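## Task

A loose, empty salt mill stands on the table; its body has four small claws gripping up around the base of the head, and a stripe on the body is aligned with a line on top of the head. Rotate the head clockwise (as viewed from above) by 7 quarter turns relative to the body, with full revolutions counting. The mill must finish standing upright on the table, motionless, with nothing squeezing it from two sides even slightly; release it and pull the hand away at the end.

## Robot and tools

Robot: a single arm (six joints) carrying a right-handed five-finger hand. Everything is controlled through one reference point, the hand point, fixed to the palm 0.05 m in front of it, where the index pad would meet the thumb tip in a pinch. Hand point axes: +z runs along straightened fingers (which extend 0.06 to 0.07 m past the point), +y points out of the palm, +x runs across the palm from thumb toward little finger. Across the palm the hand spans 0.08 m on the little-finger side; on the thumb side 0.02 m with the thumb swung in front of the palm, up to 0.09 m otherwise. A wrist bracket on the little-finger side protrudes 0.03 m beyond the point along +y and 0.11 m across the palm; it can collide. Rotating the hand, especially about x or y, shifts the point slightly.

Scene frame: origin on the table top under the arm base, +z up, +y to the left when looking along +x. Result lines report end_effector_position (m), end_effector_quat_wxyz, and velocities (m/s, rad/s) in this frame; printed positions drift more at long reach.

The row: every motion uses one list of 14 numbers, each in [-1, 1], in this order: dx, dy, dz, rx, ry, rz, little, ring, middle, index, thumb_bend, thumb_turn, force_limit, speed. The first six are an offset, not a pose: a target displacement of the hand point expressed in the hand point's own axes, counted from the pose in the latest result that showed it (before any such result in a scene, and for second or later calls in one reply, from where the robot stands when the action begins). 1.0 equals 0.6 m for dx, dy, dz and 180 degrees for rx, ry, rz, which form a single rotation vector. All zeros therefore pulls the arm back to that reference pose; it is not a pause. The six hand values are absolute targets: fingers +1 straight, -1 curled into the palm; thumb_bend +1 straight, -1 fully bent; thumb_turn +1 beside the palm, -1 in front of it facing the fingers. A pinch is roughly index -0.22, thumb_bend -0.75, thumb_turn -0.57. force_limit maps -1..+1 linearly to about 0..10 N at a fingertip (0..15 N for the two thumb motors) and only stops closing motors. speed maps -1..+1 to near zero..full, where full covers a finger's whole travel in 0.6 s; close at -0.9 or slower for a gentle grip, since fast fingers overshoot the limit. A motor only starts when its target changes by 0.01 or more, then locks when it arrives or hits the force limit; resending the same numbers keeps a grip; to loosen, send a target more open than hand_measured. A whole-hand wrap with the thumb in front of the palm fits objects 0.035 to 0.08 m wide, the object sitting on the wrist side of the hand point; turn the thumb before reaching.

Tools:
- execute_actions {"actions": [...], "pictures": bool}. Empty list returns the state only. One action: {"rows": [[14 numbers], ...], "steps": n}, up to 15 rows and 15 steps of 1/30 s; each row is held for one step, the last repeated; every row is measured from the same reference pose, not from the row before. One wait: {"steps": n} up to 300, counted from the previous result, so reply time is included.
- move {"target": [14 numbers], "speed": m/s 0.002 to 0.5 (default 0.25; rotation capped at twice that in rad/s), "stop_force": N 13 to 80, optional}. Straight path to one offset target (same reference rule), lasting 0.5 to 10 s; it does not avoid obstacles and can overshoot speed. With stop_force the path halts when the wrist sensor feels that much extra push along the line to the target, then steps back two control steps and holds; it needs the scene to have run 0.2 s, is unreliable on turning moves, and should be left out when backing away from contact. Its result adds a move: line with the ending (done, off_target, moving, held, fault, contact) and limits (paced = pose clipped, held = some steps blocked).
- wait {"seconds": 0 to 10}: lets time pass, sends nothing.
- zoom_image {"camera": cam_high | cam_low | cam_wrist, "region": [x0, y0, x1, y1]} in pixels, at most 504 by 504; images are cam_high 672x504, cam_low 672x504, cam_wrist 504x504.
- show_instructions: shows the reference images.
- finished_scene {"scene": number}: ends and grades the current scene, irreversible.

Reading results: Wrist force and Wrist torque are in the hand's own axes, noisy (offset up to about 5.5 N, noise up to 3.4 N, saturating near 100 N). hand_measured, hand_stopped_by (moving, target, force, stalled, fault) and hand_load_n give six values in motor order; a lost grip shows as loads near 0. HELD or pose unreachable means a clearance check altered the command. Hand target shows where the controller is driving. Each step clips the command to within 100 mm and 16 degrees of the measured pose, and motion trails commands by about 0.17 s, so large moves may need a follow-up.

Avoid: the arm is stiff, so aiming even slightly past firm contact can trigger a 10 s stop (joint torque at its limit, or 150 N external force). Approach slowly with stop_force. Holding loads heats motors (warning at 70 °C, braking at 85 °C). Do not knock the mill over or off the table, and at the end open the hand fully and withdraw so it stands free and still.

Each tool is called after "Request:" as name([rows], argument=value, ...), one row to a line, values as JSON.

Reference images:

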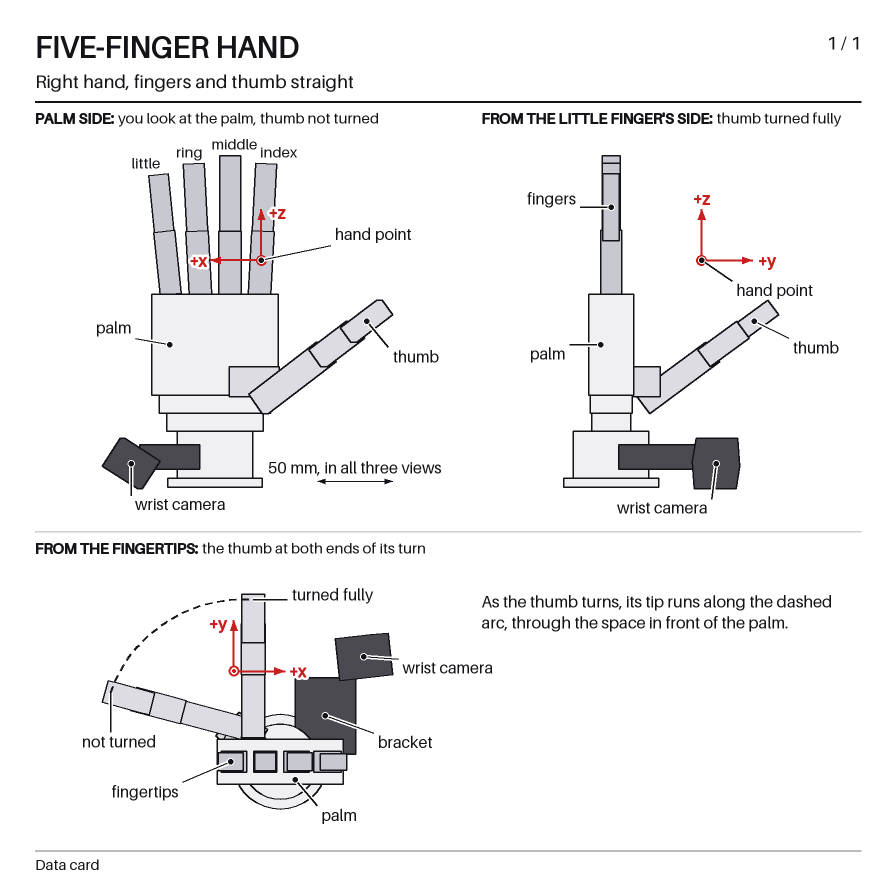

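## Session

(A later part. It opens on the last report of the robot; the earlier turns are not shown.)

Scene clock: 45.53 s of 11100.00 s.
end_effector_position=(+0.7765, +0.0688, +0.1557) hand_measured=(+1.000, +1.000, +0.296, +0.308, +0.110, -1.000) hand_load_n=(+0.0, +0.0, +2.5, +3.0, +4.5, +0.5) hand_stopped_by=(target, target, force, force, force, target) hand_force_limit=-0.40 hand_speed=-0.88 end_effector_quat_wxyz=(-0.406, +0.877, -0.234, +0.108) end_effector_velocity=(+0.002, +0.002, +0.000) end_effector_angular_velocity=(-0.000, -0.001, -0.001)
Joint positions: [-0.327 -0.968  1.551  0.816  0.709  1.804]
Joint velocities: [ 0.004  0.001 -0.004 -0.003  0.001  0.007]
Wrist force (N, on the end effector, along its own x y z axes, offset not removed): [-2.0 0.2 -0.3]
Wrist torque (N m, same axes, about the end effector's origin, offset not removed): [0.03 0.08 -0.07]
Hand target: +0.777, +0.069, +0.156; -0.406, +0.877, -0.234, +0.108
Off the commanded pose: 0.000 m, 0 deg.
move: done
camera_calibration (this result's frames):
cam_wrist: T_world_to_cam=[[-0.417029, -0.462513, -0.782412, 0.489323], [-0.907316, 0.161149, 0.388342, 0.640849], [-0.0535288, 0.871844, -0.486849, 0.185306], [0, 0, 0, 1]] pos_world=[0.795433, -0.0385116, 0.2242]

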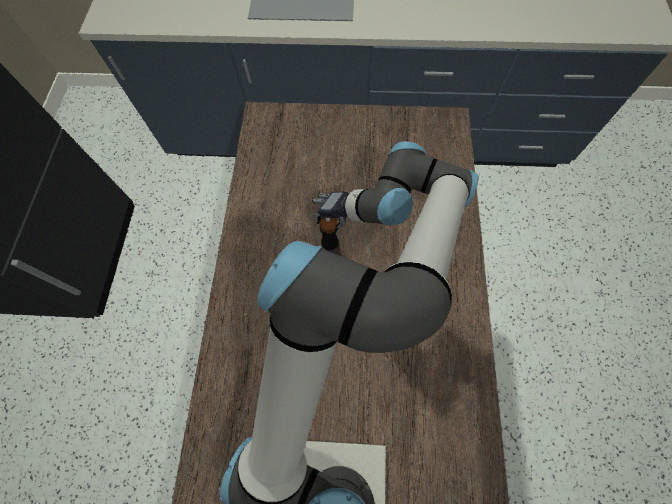

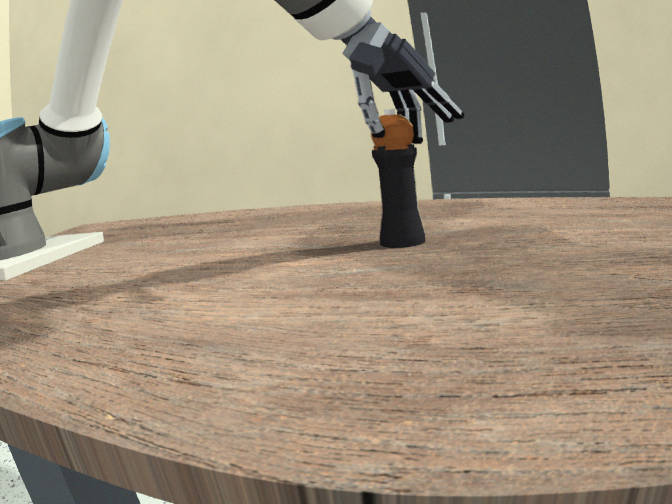

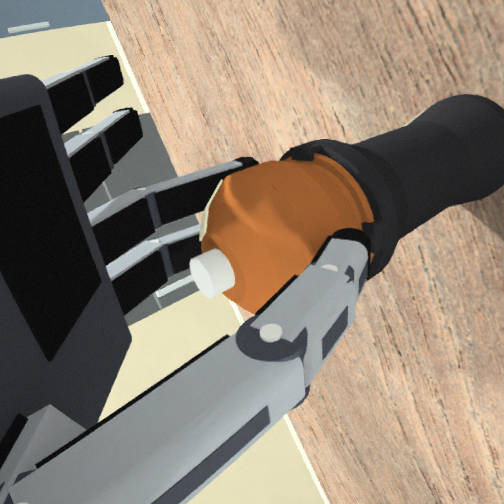

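Upright. Squeeze harder, then press down with a force stop.

Request:
move(target=[0,0,0,0,0,0,1,1,-0.05,-0.05,-0.55,-1,0.6,-0.92])

Request:
move(target=[0,0.0076,0.0065,0,0,0,1,1,-0.05,-0.05,-0.55,-1,0.6,-0.92], speed=0.002, stop_force=30)

Scene clock: 47.33 s of 11100.00 s.
end_effector_position=(+0.7765, +0.0688, +0.1556) hand_measured=(+1.000, +1.000, +0.268, +0.284, +0.106, -1.000) hand_load_n=(+0.0, +0.0, +8.0, +7.5, +11.0, +0.5) hand_stopped_by=(target, target, force, force, force, target) hand_force_limit=0.60 hand_speed=-0.92 end_effector_quat_wxyz=(-0.406, +0.877, -0.234, +0.108) end_effector_velocity=(-0.002, -0.000, -0.000) end_effector_angular_velocity=(+0.001, +0.003, -0.001)
Joint positions: [-0.327 -0.968  1.551  0.816  0.709  1.804]
Joint velocities: [-0.001 -0.001  0.003  0.002  0.    -0.001]
Wrist force (N, on the end effector, along its own x y z axes, offset not removed): [0.3 -5.9 -4.5]
Wrist torque (N m, same axes, about the end effector's origin, offset not removed): [0.62 -0.27 0.22]
Hand target: +0.776, +0.069, +0.156; -0.406, +0.877, -0.234, +0.108
Off the commanded pose: 0.000 m, 0 deg.
move: done
camera_calibration (this result's frames):
cam_wrist: T_world_to_cam=[[-0.417063, -0.462585, -0.782351, 0.489314], [-0.907296, 0.161138, 0.388393, 0.640868], [-0.0535982, 0.871808, -0.486906, 0.185304], [0, 0, 0, 1]] pos_world=[0.795464, -0.0384682, 0.224133]

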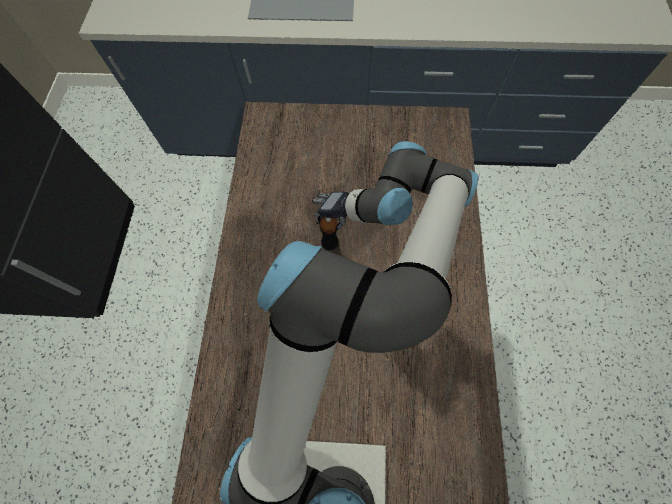

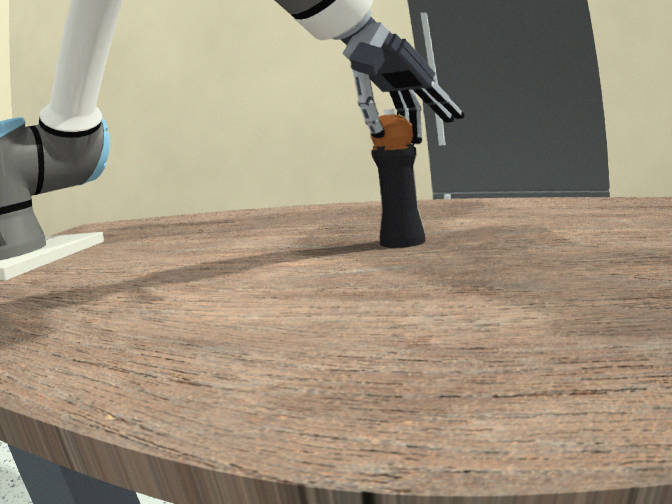

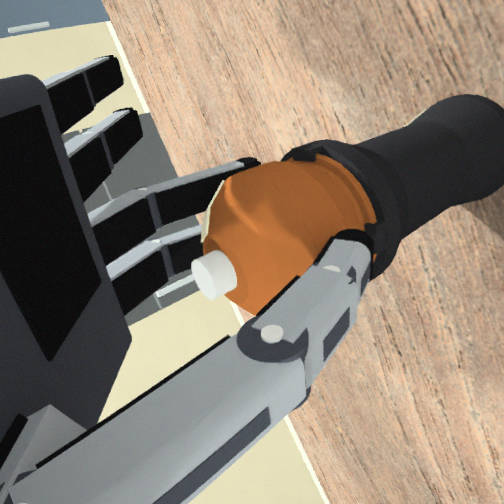

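Scene clock: 50.57 s of 11100.00 s.
end_effector_position=(+0.7765, +0.0689, +0.1497) hand_measured=(+1.000, +1.000, +0.268, +0.284, +0.106, -1.000) hand_load_n=(+0.0, +0.0, +6.5, +8.0, +7.5, -0.5) hand_stopped_by=(target, target, force, force, force, target) hand_force_limit=0.60 hand_speed=-0.92 end_effector_quat_wxyz=(-0.406, +0.877, -0.234, +0.108) end_effector_velocity=(-0.000, -0.001, -0.002) end_effector_angular_velocity=(+0.000, +0.001, -0.000)
Joint positions: [-0.327 -0.963  1.554  0.807  0.709  1.805]
Joint velocities: [-0.001  0.002  0.    -0.    -0.    -0.002]
Wrist force (N, on the end effector, along its own x y z axes, offset not removed): [1.2 -20.2 -8.9]
Wrist torque (N m, same axes, about the end effector's origin, offset not removed): [0.53 0.30 -0.23]
Hand target: +0.777, +0.069, +0.150; -0.406, +0.877, -0.234, +0.108
Off the commanded pose: 0.000 m, 0 deg.
move: done
camera_calibration (this result's frames):
cam_wrist: T_world_to_cam=[[-0.417021, -0.462582, -0.782375, 0.484691], [-0.907316, 0.161124, 0.388352, 0.643207], [-0.0535855, 0.871812, -0.4869, 0.182413], [0, 0, 0, 1]] pos_world=[0.795494, -0.0384565, 0.218237]

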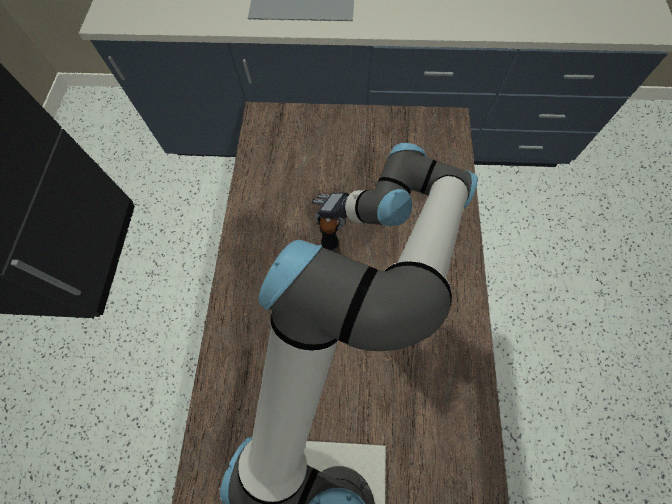

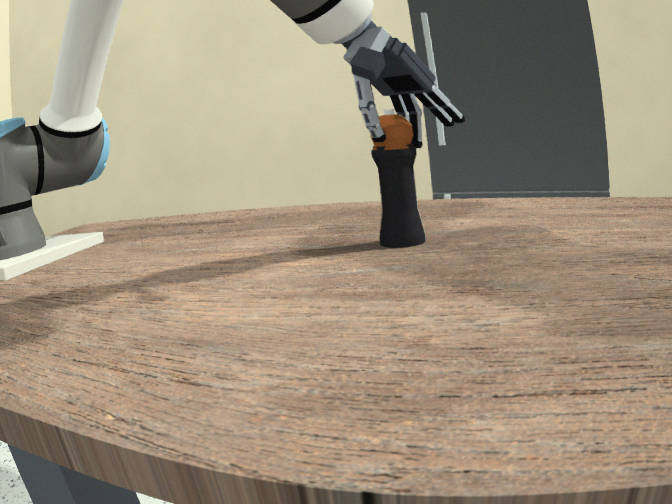

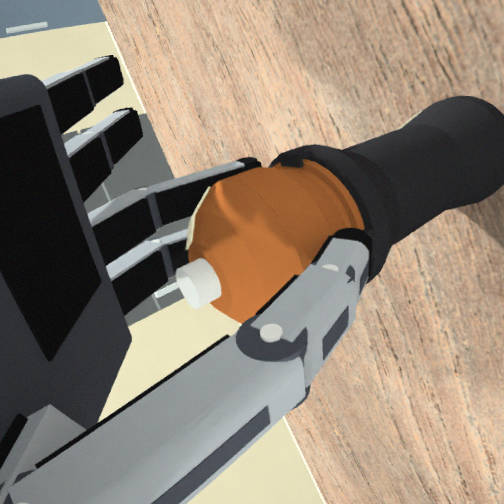

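Request:
move(target=[0,-0.0204,-0.0173,0,0,0,1,1,0.4,0.4,0.25,-1,0.6,0], speed=0.02)

Request:
move(target=[0,0,0,0,0,0,1,1,-0.2,-0.2,-0.7,-1,-0.6,-0.9])

Request:
zoom_image(camera="cam_low", region=[300, 40, 520, 260])

Scene clock: 53.43 s of 11100.00 s.
end_effector_position=(+0.7765, +0.0689, +0.1654) hand_measured=(+1.000, +1.000, +0.400, +0.400, +0.250, -1.000) hand_load_n=(+0.0, +0.0, +0.0, +0.0, +0.0, +0.0) hand_stopped_by=(target, target, target, target, target, target) hand_force_limit=0.60 hand_speed=0.00 end_effector_quat_wxyz=(-0.406, +0.877, -0.234, +0.108) end_effector_velocity=(+0.000, -0.001, +0.000) end_effector_angular_velocity=(-0.001, +0.000, +0.001)
Joint positions: [-0.327 -0.977  1.545  0.83   0.709  1.804]
Joint velocities: [-0.001  0.001 -0.002  0.004  0.001 -0.004]
Wrist force (N, on the end effector, along its own x y z axes, offset not removed): [1.3 -1.1 -4.3]
Wrist torque (N m, same axes, about the end effector's origin, offset not removed): [0.10 -0.33 0.26]
Hand target: +0.777, +0.069, +0.166; -0.406, +0.877, -0.234, +0.108
Off the commanded pose: 0.000 m, 0 deg.
move: done
camera_calibration (this result's frames):
cam_wrist: T_world_to_cam=[[-0.417008, -0.46259, -0.782378, 0.497002], [-0.907321, 0.161111, 0.388344, 0.637077], [-0.0535947, 0.87181, -0.486903, 0.190022], [0, 0, 0, 1]] pos_world=[0.795471, -0.0383947, 0.23396]

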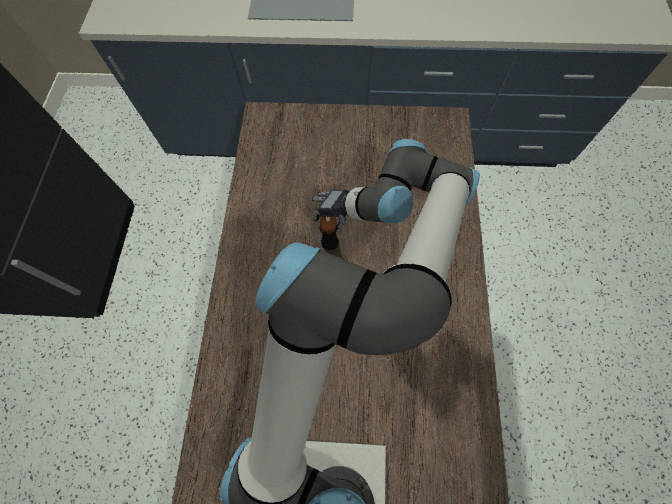

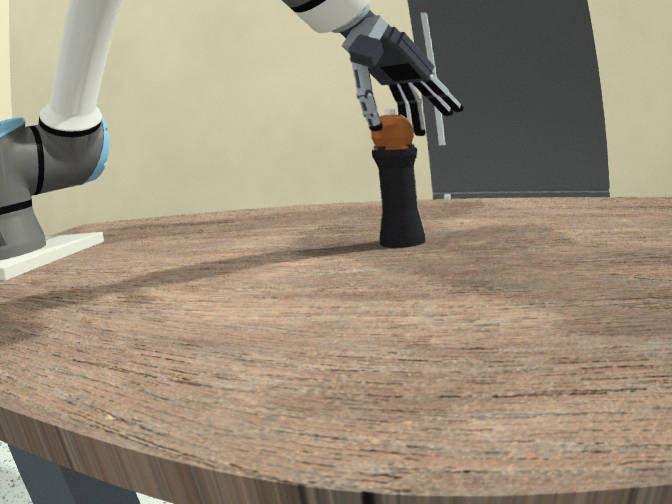

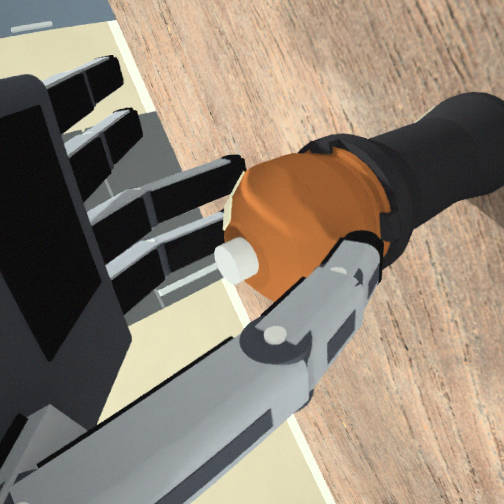

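Scene clock: 54.50 s of 11100.00 s.
end_effector_position=(+0.7765, +0.0689, +0.1654) hand_measured=(+1.000, +1.000, +0.274, +0.284, +0.164, -1.000) hand_load_n=(+0.0, +0.0, +3.5, +1.5, +3.0, +0.5) hand_stopped_by=(target, target, force, force, force, target) hand_force_limit=-0.60 hand_speed=-0.90 end_effector_quat_wxyz=(-0.406, +0.877, -0.234, +0.108) end_effector_velocity=(-0.001, +0.001, -0.001) end_effector_angular_velocity=(-0.001, +0.000, +0.002)
Joint positions: [-0.327 -0.977  1.545  0.83   0.709  1.804]
Joint velocities: [ 0.001 -0.     0.002 -0.002  0.001 -0.001]
Wrist force (N, on the end effector, along its own x y z axes, offset not removed): [-1.1 -5.8 -2.8]
Wrist torque (N m, same axes, about the end effector's origin, offset not removed): [-0.14 -0.02 -0.08]
Hand target: +0.777, +0.069, +0.165; -0.406, +0.877, -0.234, +0.108
Off the commanded pose: 0.000 m, 0 deg.
move: done
camera_calibration (this result's frames):
cam_wrist: T_world_to_cam=[[-0.41696, -0.462588, -0.782405, 0.496999], [-0.907345, 0.161109, 0.38829, 0.637105], [-0.0535656, 0.871812, -0.486903, 0.190021], [0, 0, 0, 1]] pos_world=[0.795482, -0.0384003, 0.233995]

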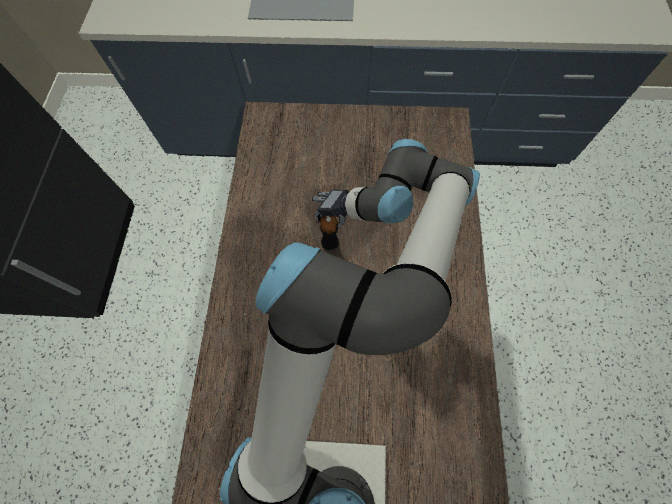

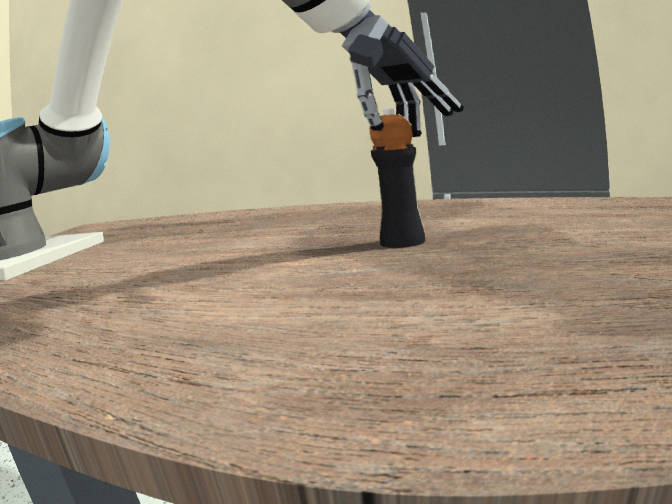

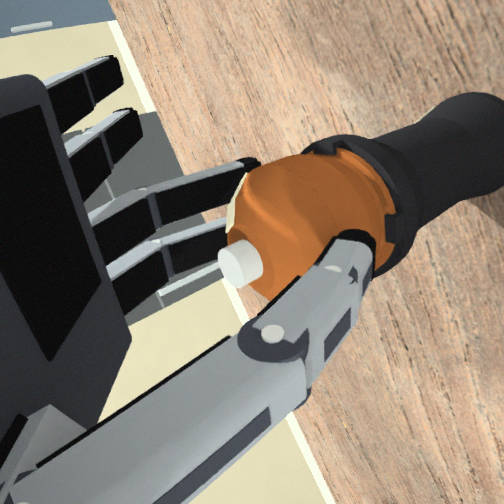

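Region (300, 40, 520, 260) of cam_low's 672x504 image, scaled by 2.291, with more detail than that image has.

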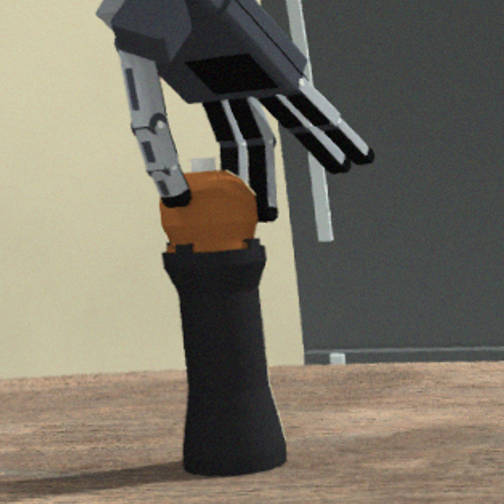

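Request:
move(target=[0,-0.038,-0.032,0,0,0,1,1,0.4,0.4,0.25,-1,0.6,0], speed=0.04)

Request:
move(target=[0,0,0,0,0,0,1,1,0.12,0.12,-0.1,-1,0.6,0])

Request:
zoom_image(camera="cam_low", region=[300, 0, 520, 220])

Scene clock: 56.67 s of 11100.00 s.
end_effector_position=(+0.7765, +0.0691, +0.1949) hand_measured=(+1.000, +1.000, +0.400, +0.400, +0.250, -1.000) hand_load_n=(+0.0, +0.0, +0.0, +0.0, +0.0, +0.0) hand_stopped_by=(target, target, target, target, target, target) hand_force_limit=0.60 hand_speed=0.00 end_effector_quat_wxyz=(-0.406, +0.877, -0.234, +0.108) end_effector_velocity=(+0.000, +0.001, +0.003) end_effector_angular_velocity=(-0.000, -0.003, +0.002)
Joint positions: [-0.327 -1.001  1.527  0.873  0.709  1.804]
Joint velocities: [ 0.001 -0.002 -0.002  0.003 -0.001 -0.002]
Wrist force (N, on the end effector, along its own x y z axes, offset not removed): [-0.9 -0.5 -2.6]
Wrist torque (N m, same axes, about the end effector's origin, offset not removed): [0.14 -0.07 0.10]
Hand target: +0.777, +0.069, +0.195; -0.406, +0.877, -0.234, +0.108
Off the commanded pose: 0.000 m, 0 deg.
move: done
camera_calibration (this result's frames):
cam_wrist: T_world_to_cam=[[-0.416969, -0.462594, -0.782396, 0.520103], [-0.907342, 0.161137, 0.388285, 0.625657], [-0.0535452, 0.871804, -0.48692, 0.204191], [0, 0, 0, 1]] pos_world=[0.795485, -0.0382351, 0.263418]

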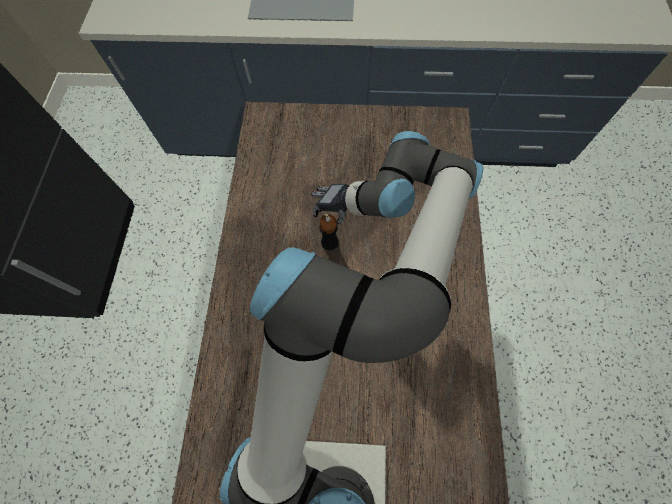

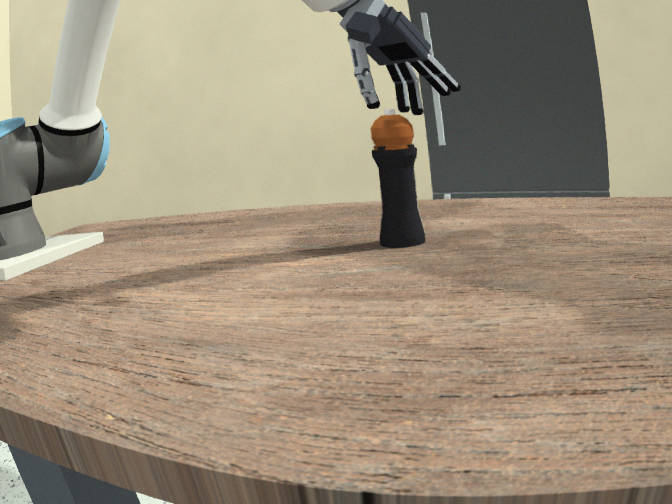

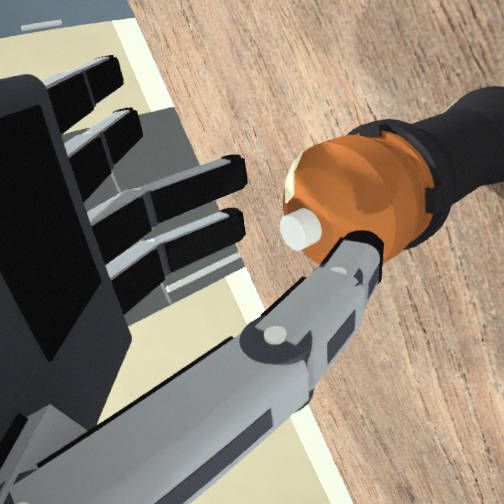

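Scene clock: 57.27 s of 11100.00 s.
end_effector_position=(+0.7766, +0.0691, +0.1950) hand_measured=(+1.000, +1.000, +0.120, +0.120, -0.100, -1.000) hand_load_n=(+0.0, +0.0, +0.0, +0.0, +0.0, +0.0) hand_stopped_by=(target, target, target, target, target, target) hand_force_limit=0.60 hand_speed=0.00 end_effector_quat_wxyz=(-0.406, +0.877, -0.234, +0.108) end_effector_velocity=(+0.000, -0.003, -0.001) end_effector_angular_velocity=(-0.001, -0.000, -0.003)
Joint positions: [-0.327 -1.002  1.527  0.873  0.709  1.804]
Joint velocities: [-0.003  0.001  0.    -0.002  0.001  0.   ]
Wrist force (N, on the end effector, along its own x y z axes, offset not removed): [-0.1 0.4 -1.2]
Wrist torque (N m, same axes, about the end effector's origin, offset not removed): [0.12 -0.25 0.16]
Hand target: +0.777, +0.069, +0.195; -0.406, +0.877, -0.234, +0.108
Off the commanded pose: 0.000 m, 0 deg.
move: done
camera_calibration (this result's frames):
cam_wrist: T_world_to_cam=[[-0.41686, -0.462639, -0.782427, 0.520118], [-0.907396, 0.161152, 0.388154, 0.625715], [-0.0534852, 0.871777, -0.486974, 0.204223], [0, 0, 0, 1]] pos_world=[0.795511, -0.0382451, 0.263532]

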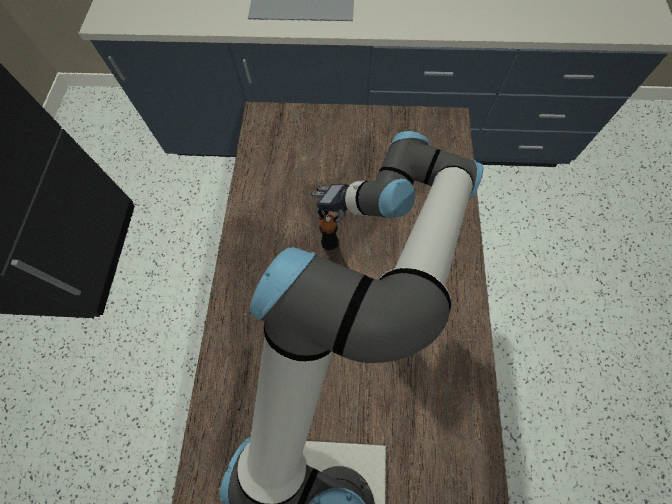

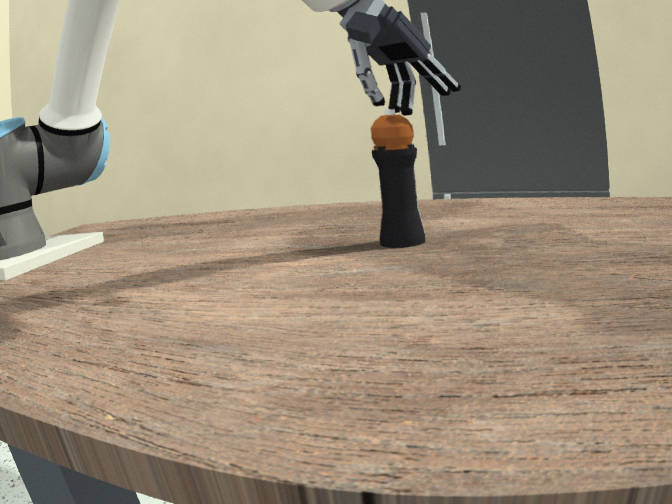

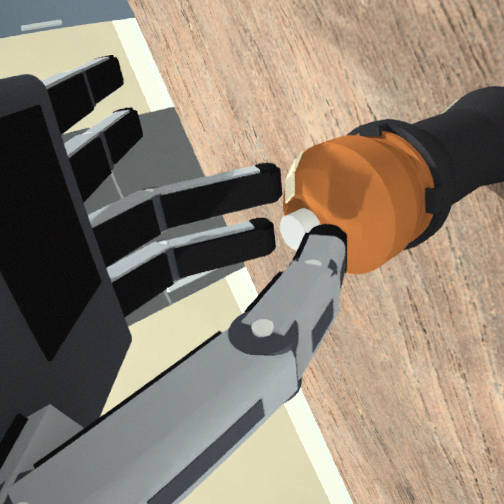

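Region (300, 0, 520, 220) of cam_low's 672x504 image, scaled by 2.291, with more detail than that image has.

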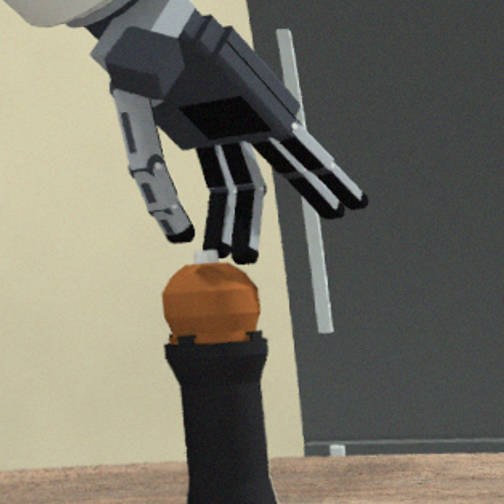

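Request:
move(target=[0,0.0229,0.0194,0,0,0,1,1,0.23,0.23,-0.1,-1,0.6,0], speed=0.02)

Request:
zoom_image(camera="cam_low", region=[300, 0, 520, 220])

Scene clock: 60.73 s of 11100.00 s.
end_effector_position=(+0.7766, +0.0690, +0.1773) hand_measured=(+1.000, +1.000, +0.230, +0.230, -0.100, -1.000) hand_load_n=(+0.0, +0.0, +1.0, +0.0, +0.0, +0.0) hand_stopped_by=(target, target, target, target, target, target) hand_force_limit=0.60 hand_speed=0.00 end_effector_quat_wxyz=(-0.406, +0.877, -0.234, +0.108) end_effector_velocity=(+0.000, +0.001, -0.003) end_effector_angular_velocity=(+0.001, -0.001, +0.001)
Joint positions: [-0.327 -0.987  1.538  0.847  0.709  1.804]
Joint velocities: [ 0.001  0.002  0.002 -0.005 -0.001  0.001]
Wrist force (N, on the end effector, along its own x y z axes, offset not removed): [-1.5 0.2 1.8]
Wrist torque (N m, same axes, about the end effector's origin, offset not removed): [0.20 -0.02 0.12]
Hand target: +0.777, +0.069, +0.177; -0.406, +0.877, -0.234, +0.108
Off the commanded pose: 0.000 m, 0 deg.
move: done
camera_calibration (this result's frames):
cam_wrist: T_world_to_cam=[[-0.416874, -0.462611, -0.782436, 0.506267], [-0.90739, 0.161148, 0.388169, 0.632602], [-0.0534831, 0.871792, -0.486947, 0.195661], [0, 0, 0, 1]] pos_world=[0.79553, -0.038314, 0.245842]

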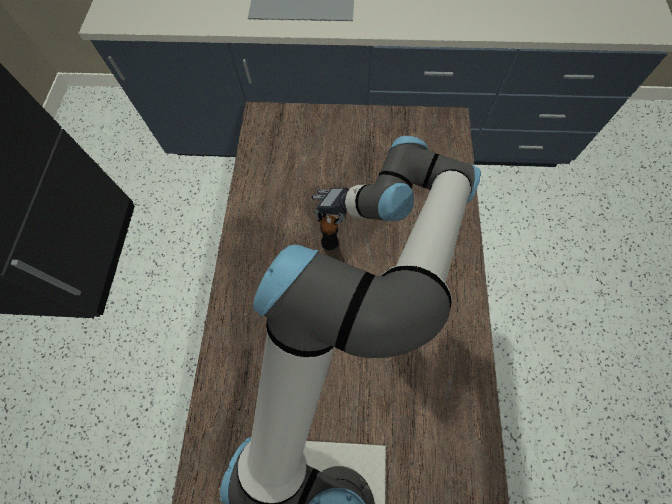

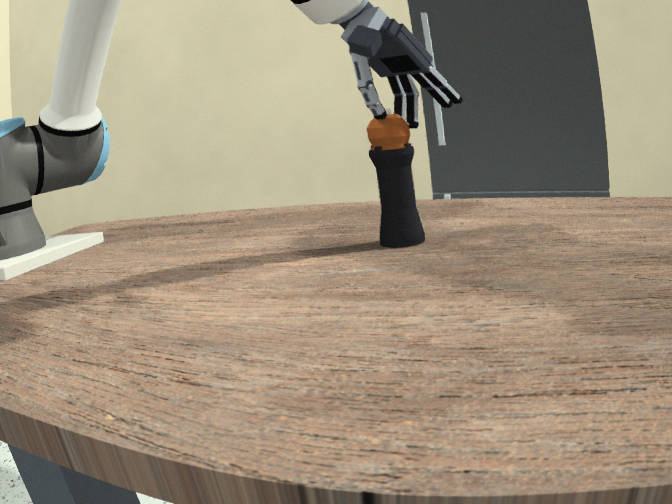

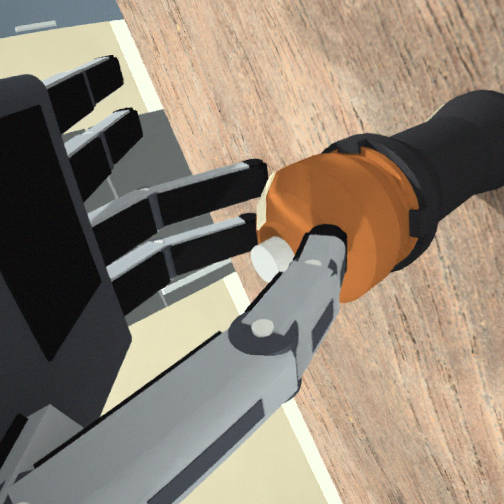

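Region (300, 0, 520, 220) of cam_low's 672x504 image, scaled by 2.291, with more detail than that image has.

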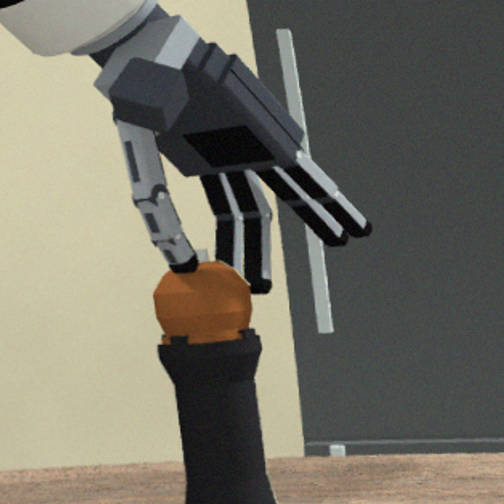

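Request:
move(target=[0,0,0,0,0,0,1,1,0.42,0.42,0.3,-1,0.6,-0.6])

Request:
move(target=[0,0.007,-0.0028,0.0667,0,0,1,1,0.42,0.42,0.3,-1,0.6,-0.6], speed=0.1)

Request:
zoom_image(camera="cam_low", region=[300, 0, 520, 220])

Scene clock: 63.13 s of 11100.00 s.
end_effector_position=(+0.7766, +0.0690, +0.1773) hand_measured=(+1.000, +1.000, +0.420, +0.420, +0.300, -1.000) hand_load_n=(+0.0, +0.0, +0.0, +0.0, +0.0, +0.0) hand_stopped_by=(target, target, target, target, target, target) hand_force_limit=0.60 hand_speed=-0.60 end_effector_quat_wxyz=(-0.406, +0.877, -0.234, +0.108) end_effector_velocity=(+0.000, -0.000, -0.001) end_effector_angular_velocity=(+0.000, +0.002, -0.000)
Joint positions: [-0.327 -0.987  1.538  0.847  0.709  1.804]
Joint velocities: [ 0.     0.001 -0.001  0.001  0.001  0.   ]
Wrist force (N, on the end effector, along its own x y z axes, offset not removed): [-1.2 0.3 -1.9]
Wrist torque (N m, same axes, about the end effector's origin, offset not removed): [0.24 -0.09 0.09]
Hand target: +0.777, +0.069, +0.177; -0.406, +0.877, -0.234, +0.108
Off the commanded pose: 0.000 m, 0 deg.
move: done
camera_calibration (this result's frames):
cam_wrist: T_world_to_cam=[[-0.416881, -0.462619, -0.782428, 0.506277], [-0.907385, 0.161136, 0.388185, 0.632591], [-0.0535047, 0.871791, -0.486948, 0.195659], [0, 0, 0, 1]] pos_world=[0.79553, -0.0382931, 0.245838]

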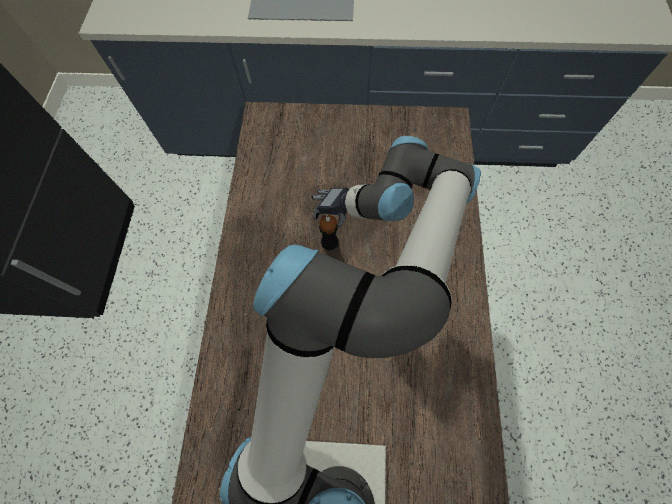

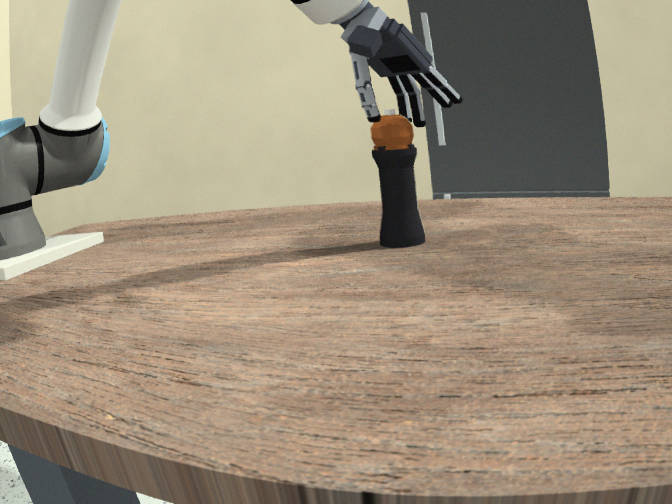

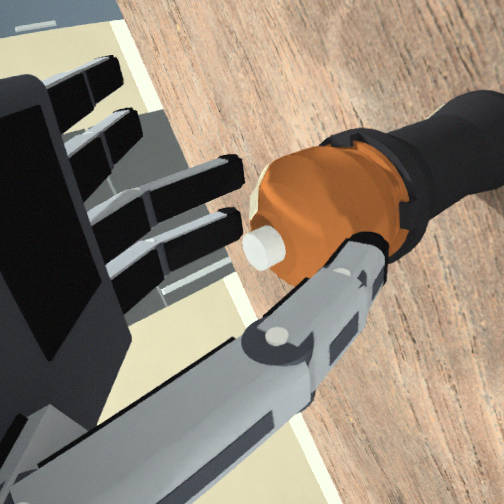

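Scene clock: 64.60 s of 11100.00 s.
end_effector_position=(+0.7747, +0.0655, +0.1753) hand_measured=(+1.000, +1.000, +0.420, +0.420, +0.300, -1.000) hand_load_n=(+0.0, +0.0, +0.0, +0.0, +0.0, +0.0) hand_stopped_by=(target, target, target, target, target, target) hand_force_limit=0.60 hand_speed=-0.60 end_effector_quat_wxyz=(-0.495, +0.830, -0.221, +0.132) end_effector_velocity=(-0.000, -0.000, -0.002) end_effector_angular_velocity=(+0.014, -0.004, -0.000)
Joint positions: [-0.391 -0.97   1.6    0.786  0.495  1.754]
Joint velocities: [-0.004  0.005  0.003 -0.003 -0.015 -0.003]
Wrist force (N, on the end effector, along its own x y z axes, offset not removed): [1.0 -0.3 -4.0]
Wrist torque (N m, same axes, about the end effector's origin, offset not removed): [0.26 -0.33 0.16]
Hand target: +0.775, +0.065, +0.175; -0.496, +0.830, -0.221, +0.132
Off the commanded pose: 0.000 m, 0 deg.
move: done
camera_calibration (this result's frames):
cam_wrist: T_world_to_cam=[[-0.330077, -0.311242, -0.891166, 0.444185], [-0.943884, 0.0973573, 0.315601, 0.677371], [-0.0114666, 0.945331, -0.325912, 0.132055], [0, 0, 0, 1]] pos_world=[0.787489, -0.0525332, 0.225102]

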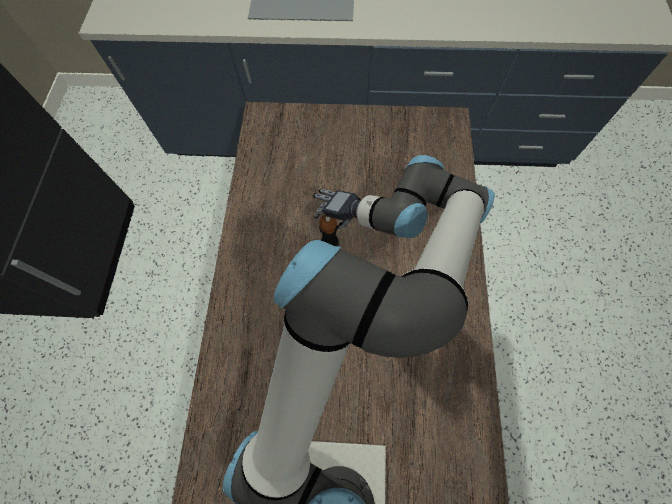

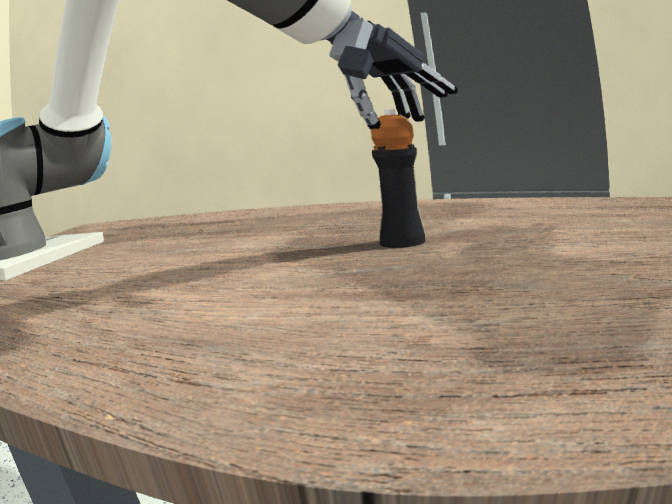

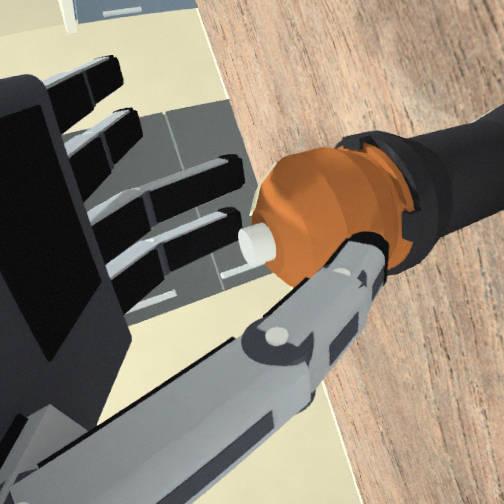

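Region (300, 0, 520, 220) of cam_low's 672x504 image, scaled by 2.291, with more detail than that image has.

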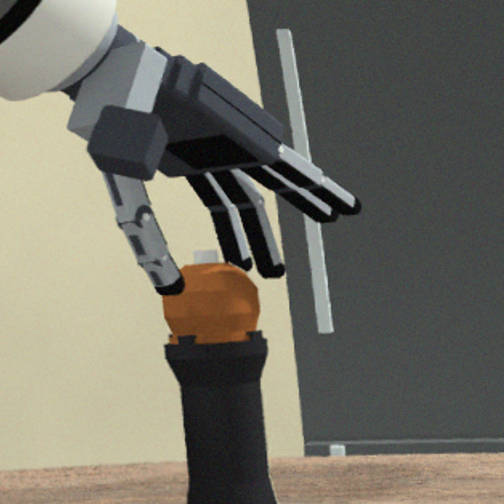

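Request:
move(target=[0,-0.0044,-0.0024,0,0,0,1,1,-0.1,-0.1,-0.5,-1,-0.9,-0.92], speed=0.02)

Request:
zoom_image(camera="cam_low", region=[300, 0, 520, 220])

Scene clock: 71.23 s of 11100.00 s.
end_effector_position=(+0.7747, +0.0655, +0.1783) hand_measured=(+1.000, +1.000, +0.234, +0.212, -0.154, -1.000) hand_load_n=(+0.0, +0.0, +1.0, +0.5, +0.0, +0.0) hand_stopped_by=(target, target, force, force, moving, target) hand_force_limit=-0.90 hand_speed=-0.92 end_effector_quat_wxyz=(-0.495, +0.830, -0.221, +0.132) end_effector_velocity=(-0.001, -0.000, -0.000) end_effector_angular_velocity=(-0.000, +0.002, -0.000)
Joint positions: [-0.391 -0.973  1.598  0.79   0.495  1.754]
Joint velocities: [-0.001 -0.     0.001  0.002  0.001 -0.001]
Wrist force (N, on the end effector, along its own x y z axes, offset not removed): [0.4 -0.5 -0.7]
Wrist torque (N m, same axes, about the end effector's origin, offset not removed): [0.24 -0.30 0.26]
Hand target: +0.775, +0.065, +0.178; -0.495, +0.830, -0.221, +0.132
Off the commanded pose: 0.000 m, 0 deg.
move: moving (no rest 5 s after the path's end)
camera_calibration (this result's frames):
cam_wrist: T_world_to_cam=[[-0.330071, -0.311245, -0.891168, 0.446862], [-0.943886, 0.097354, 0.315596, 0.676415], [-0.0114688, 0.94533, -0.325914, 0.133037], [0, 0, 0, 1]] pos_world=[0.787481, -0.0525321, 0.228114]

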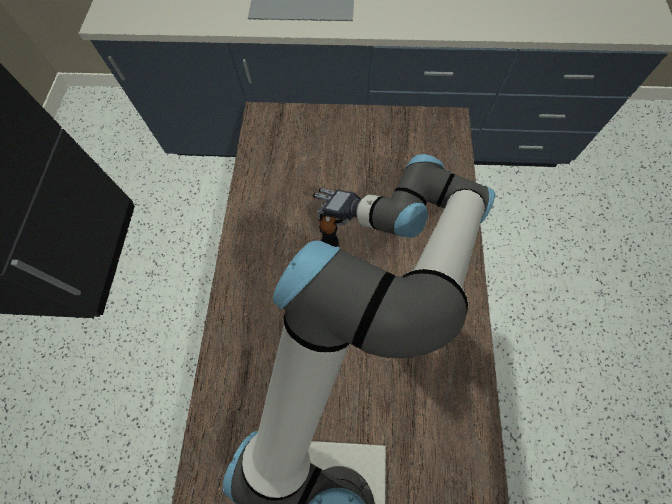

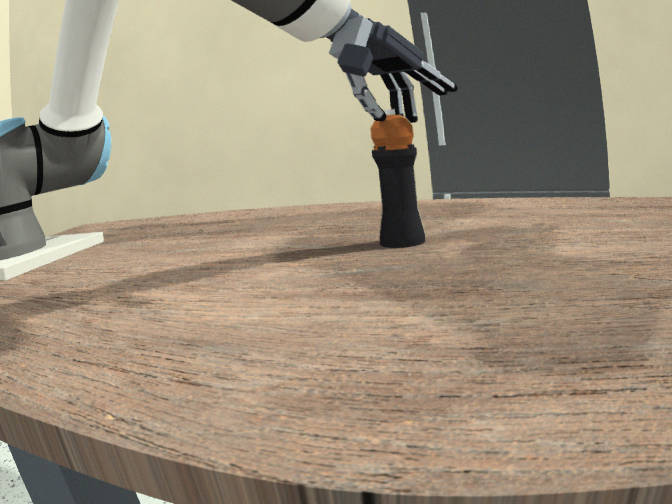

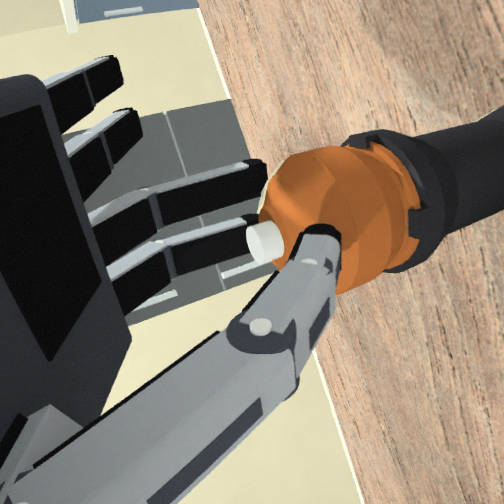

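Region (300, 0, 520, 220) of cam_low's 672x504 image, scaled by 2.291, with more detail than that image has.

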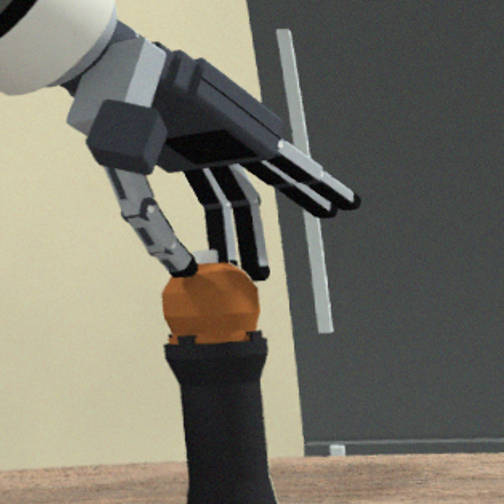

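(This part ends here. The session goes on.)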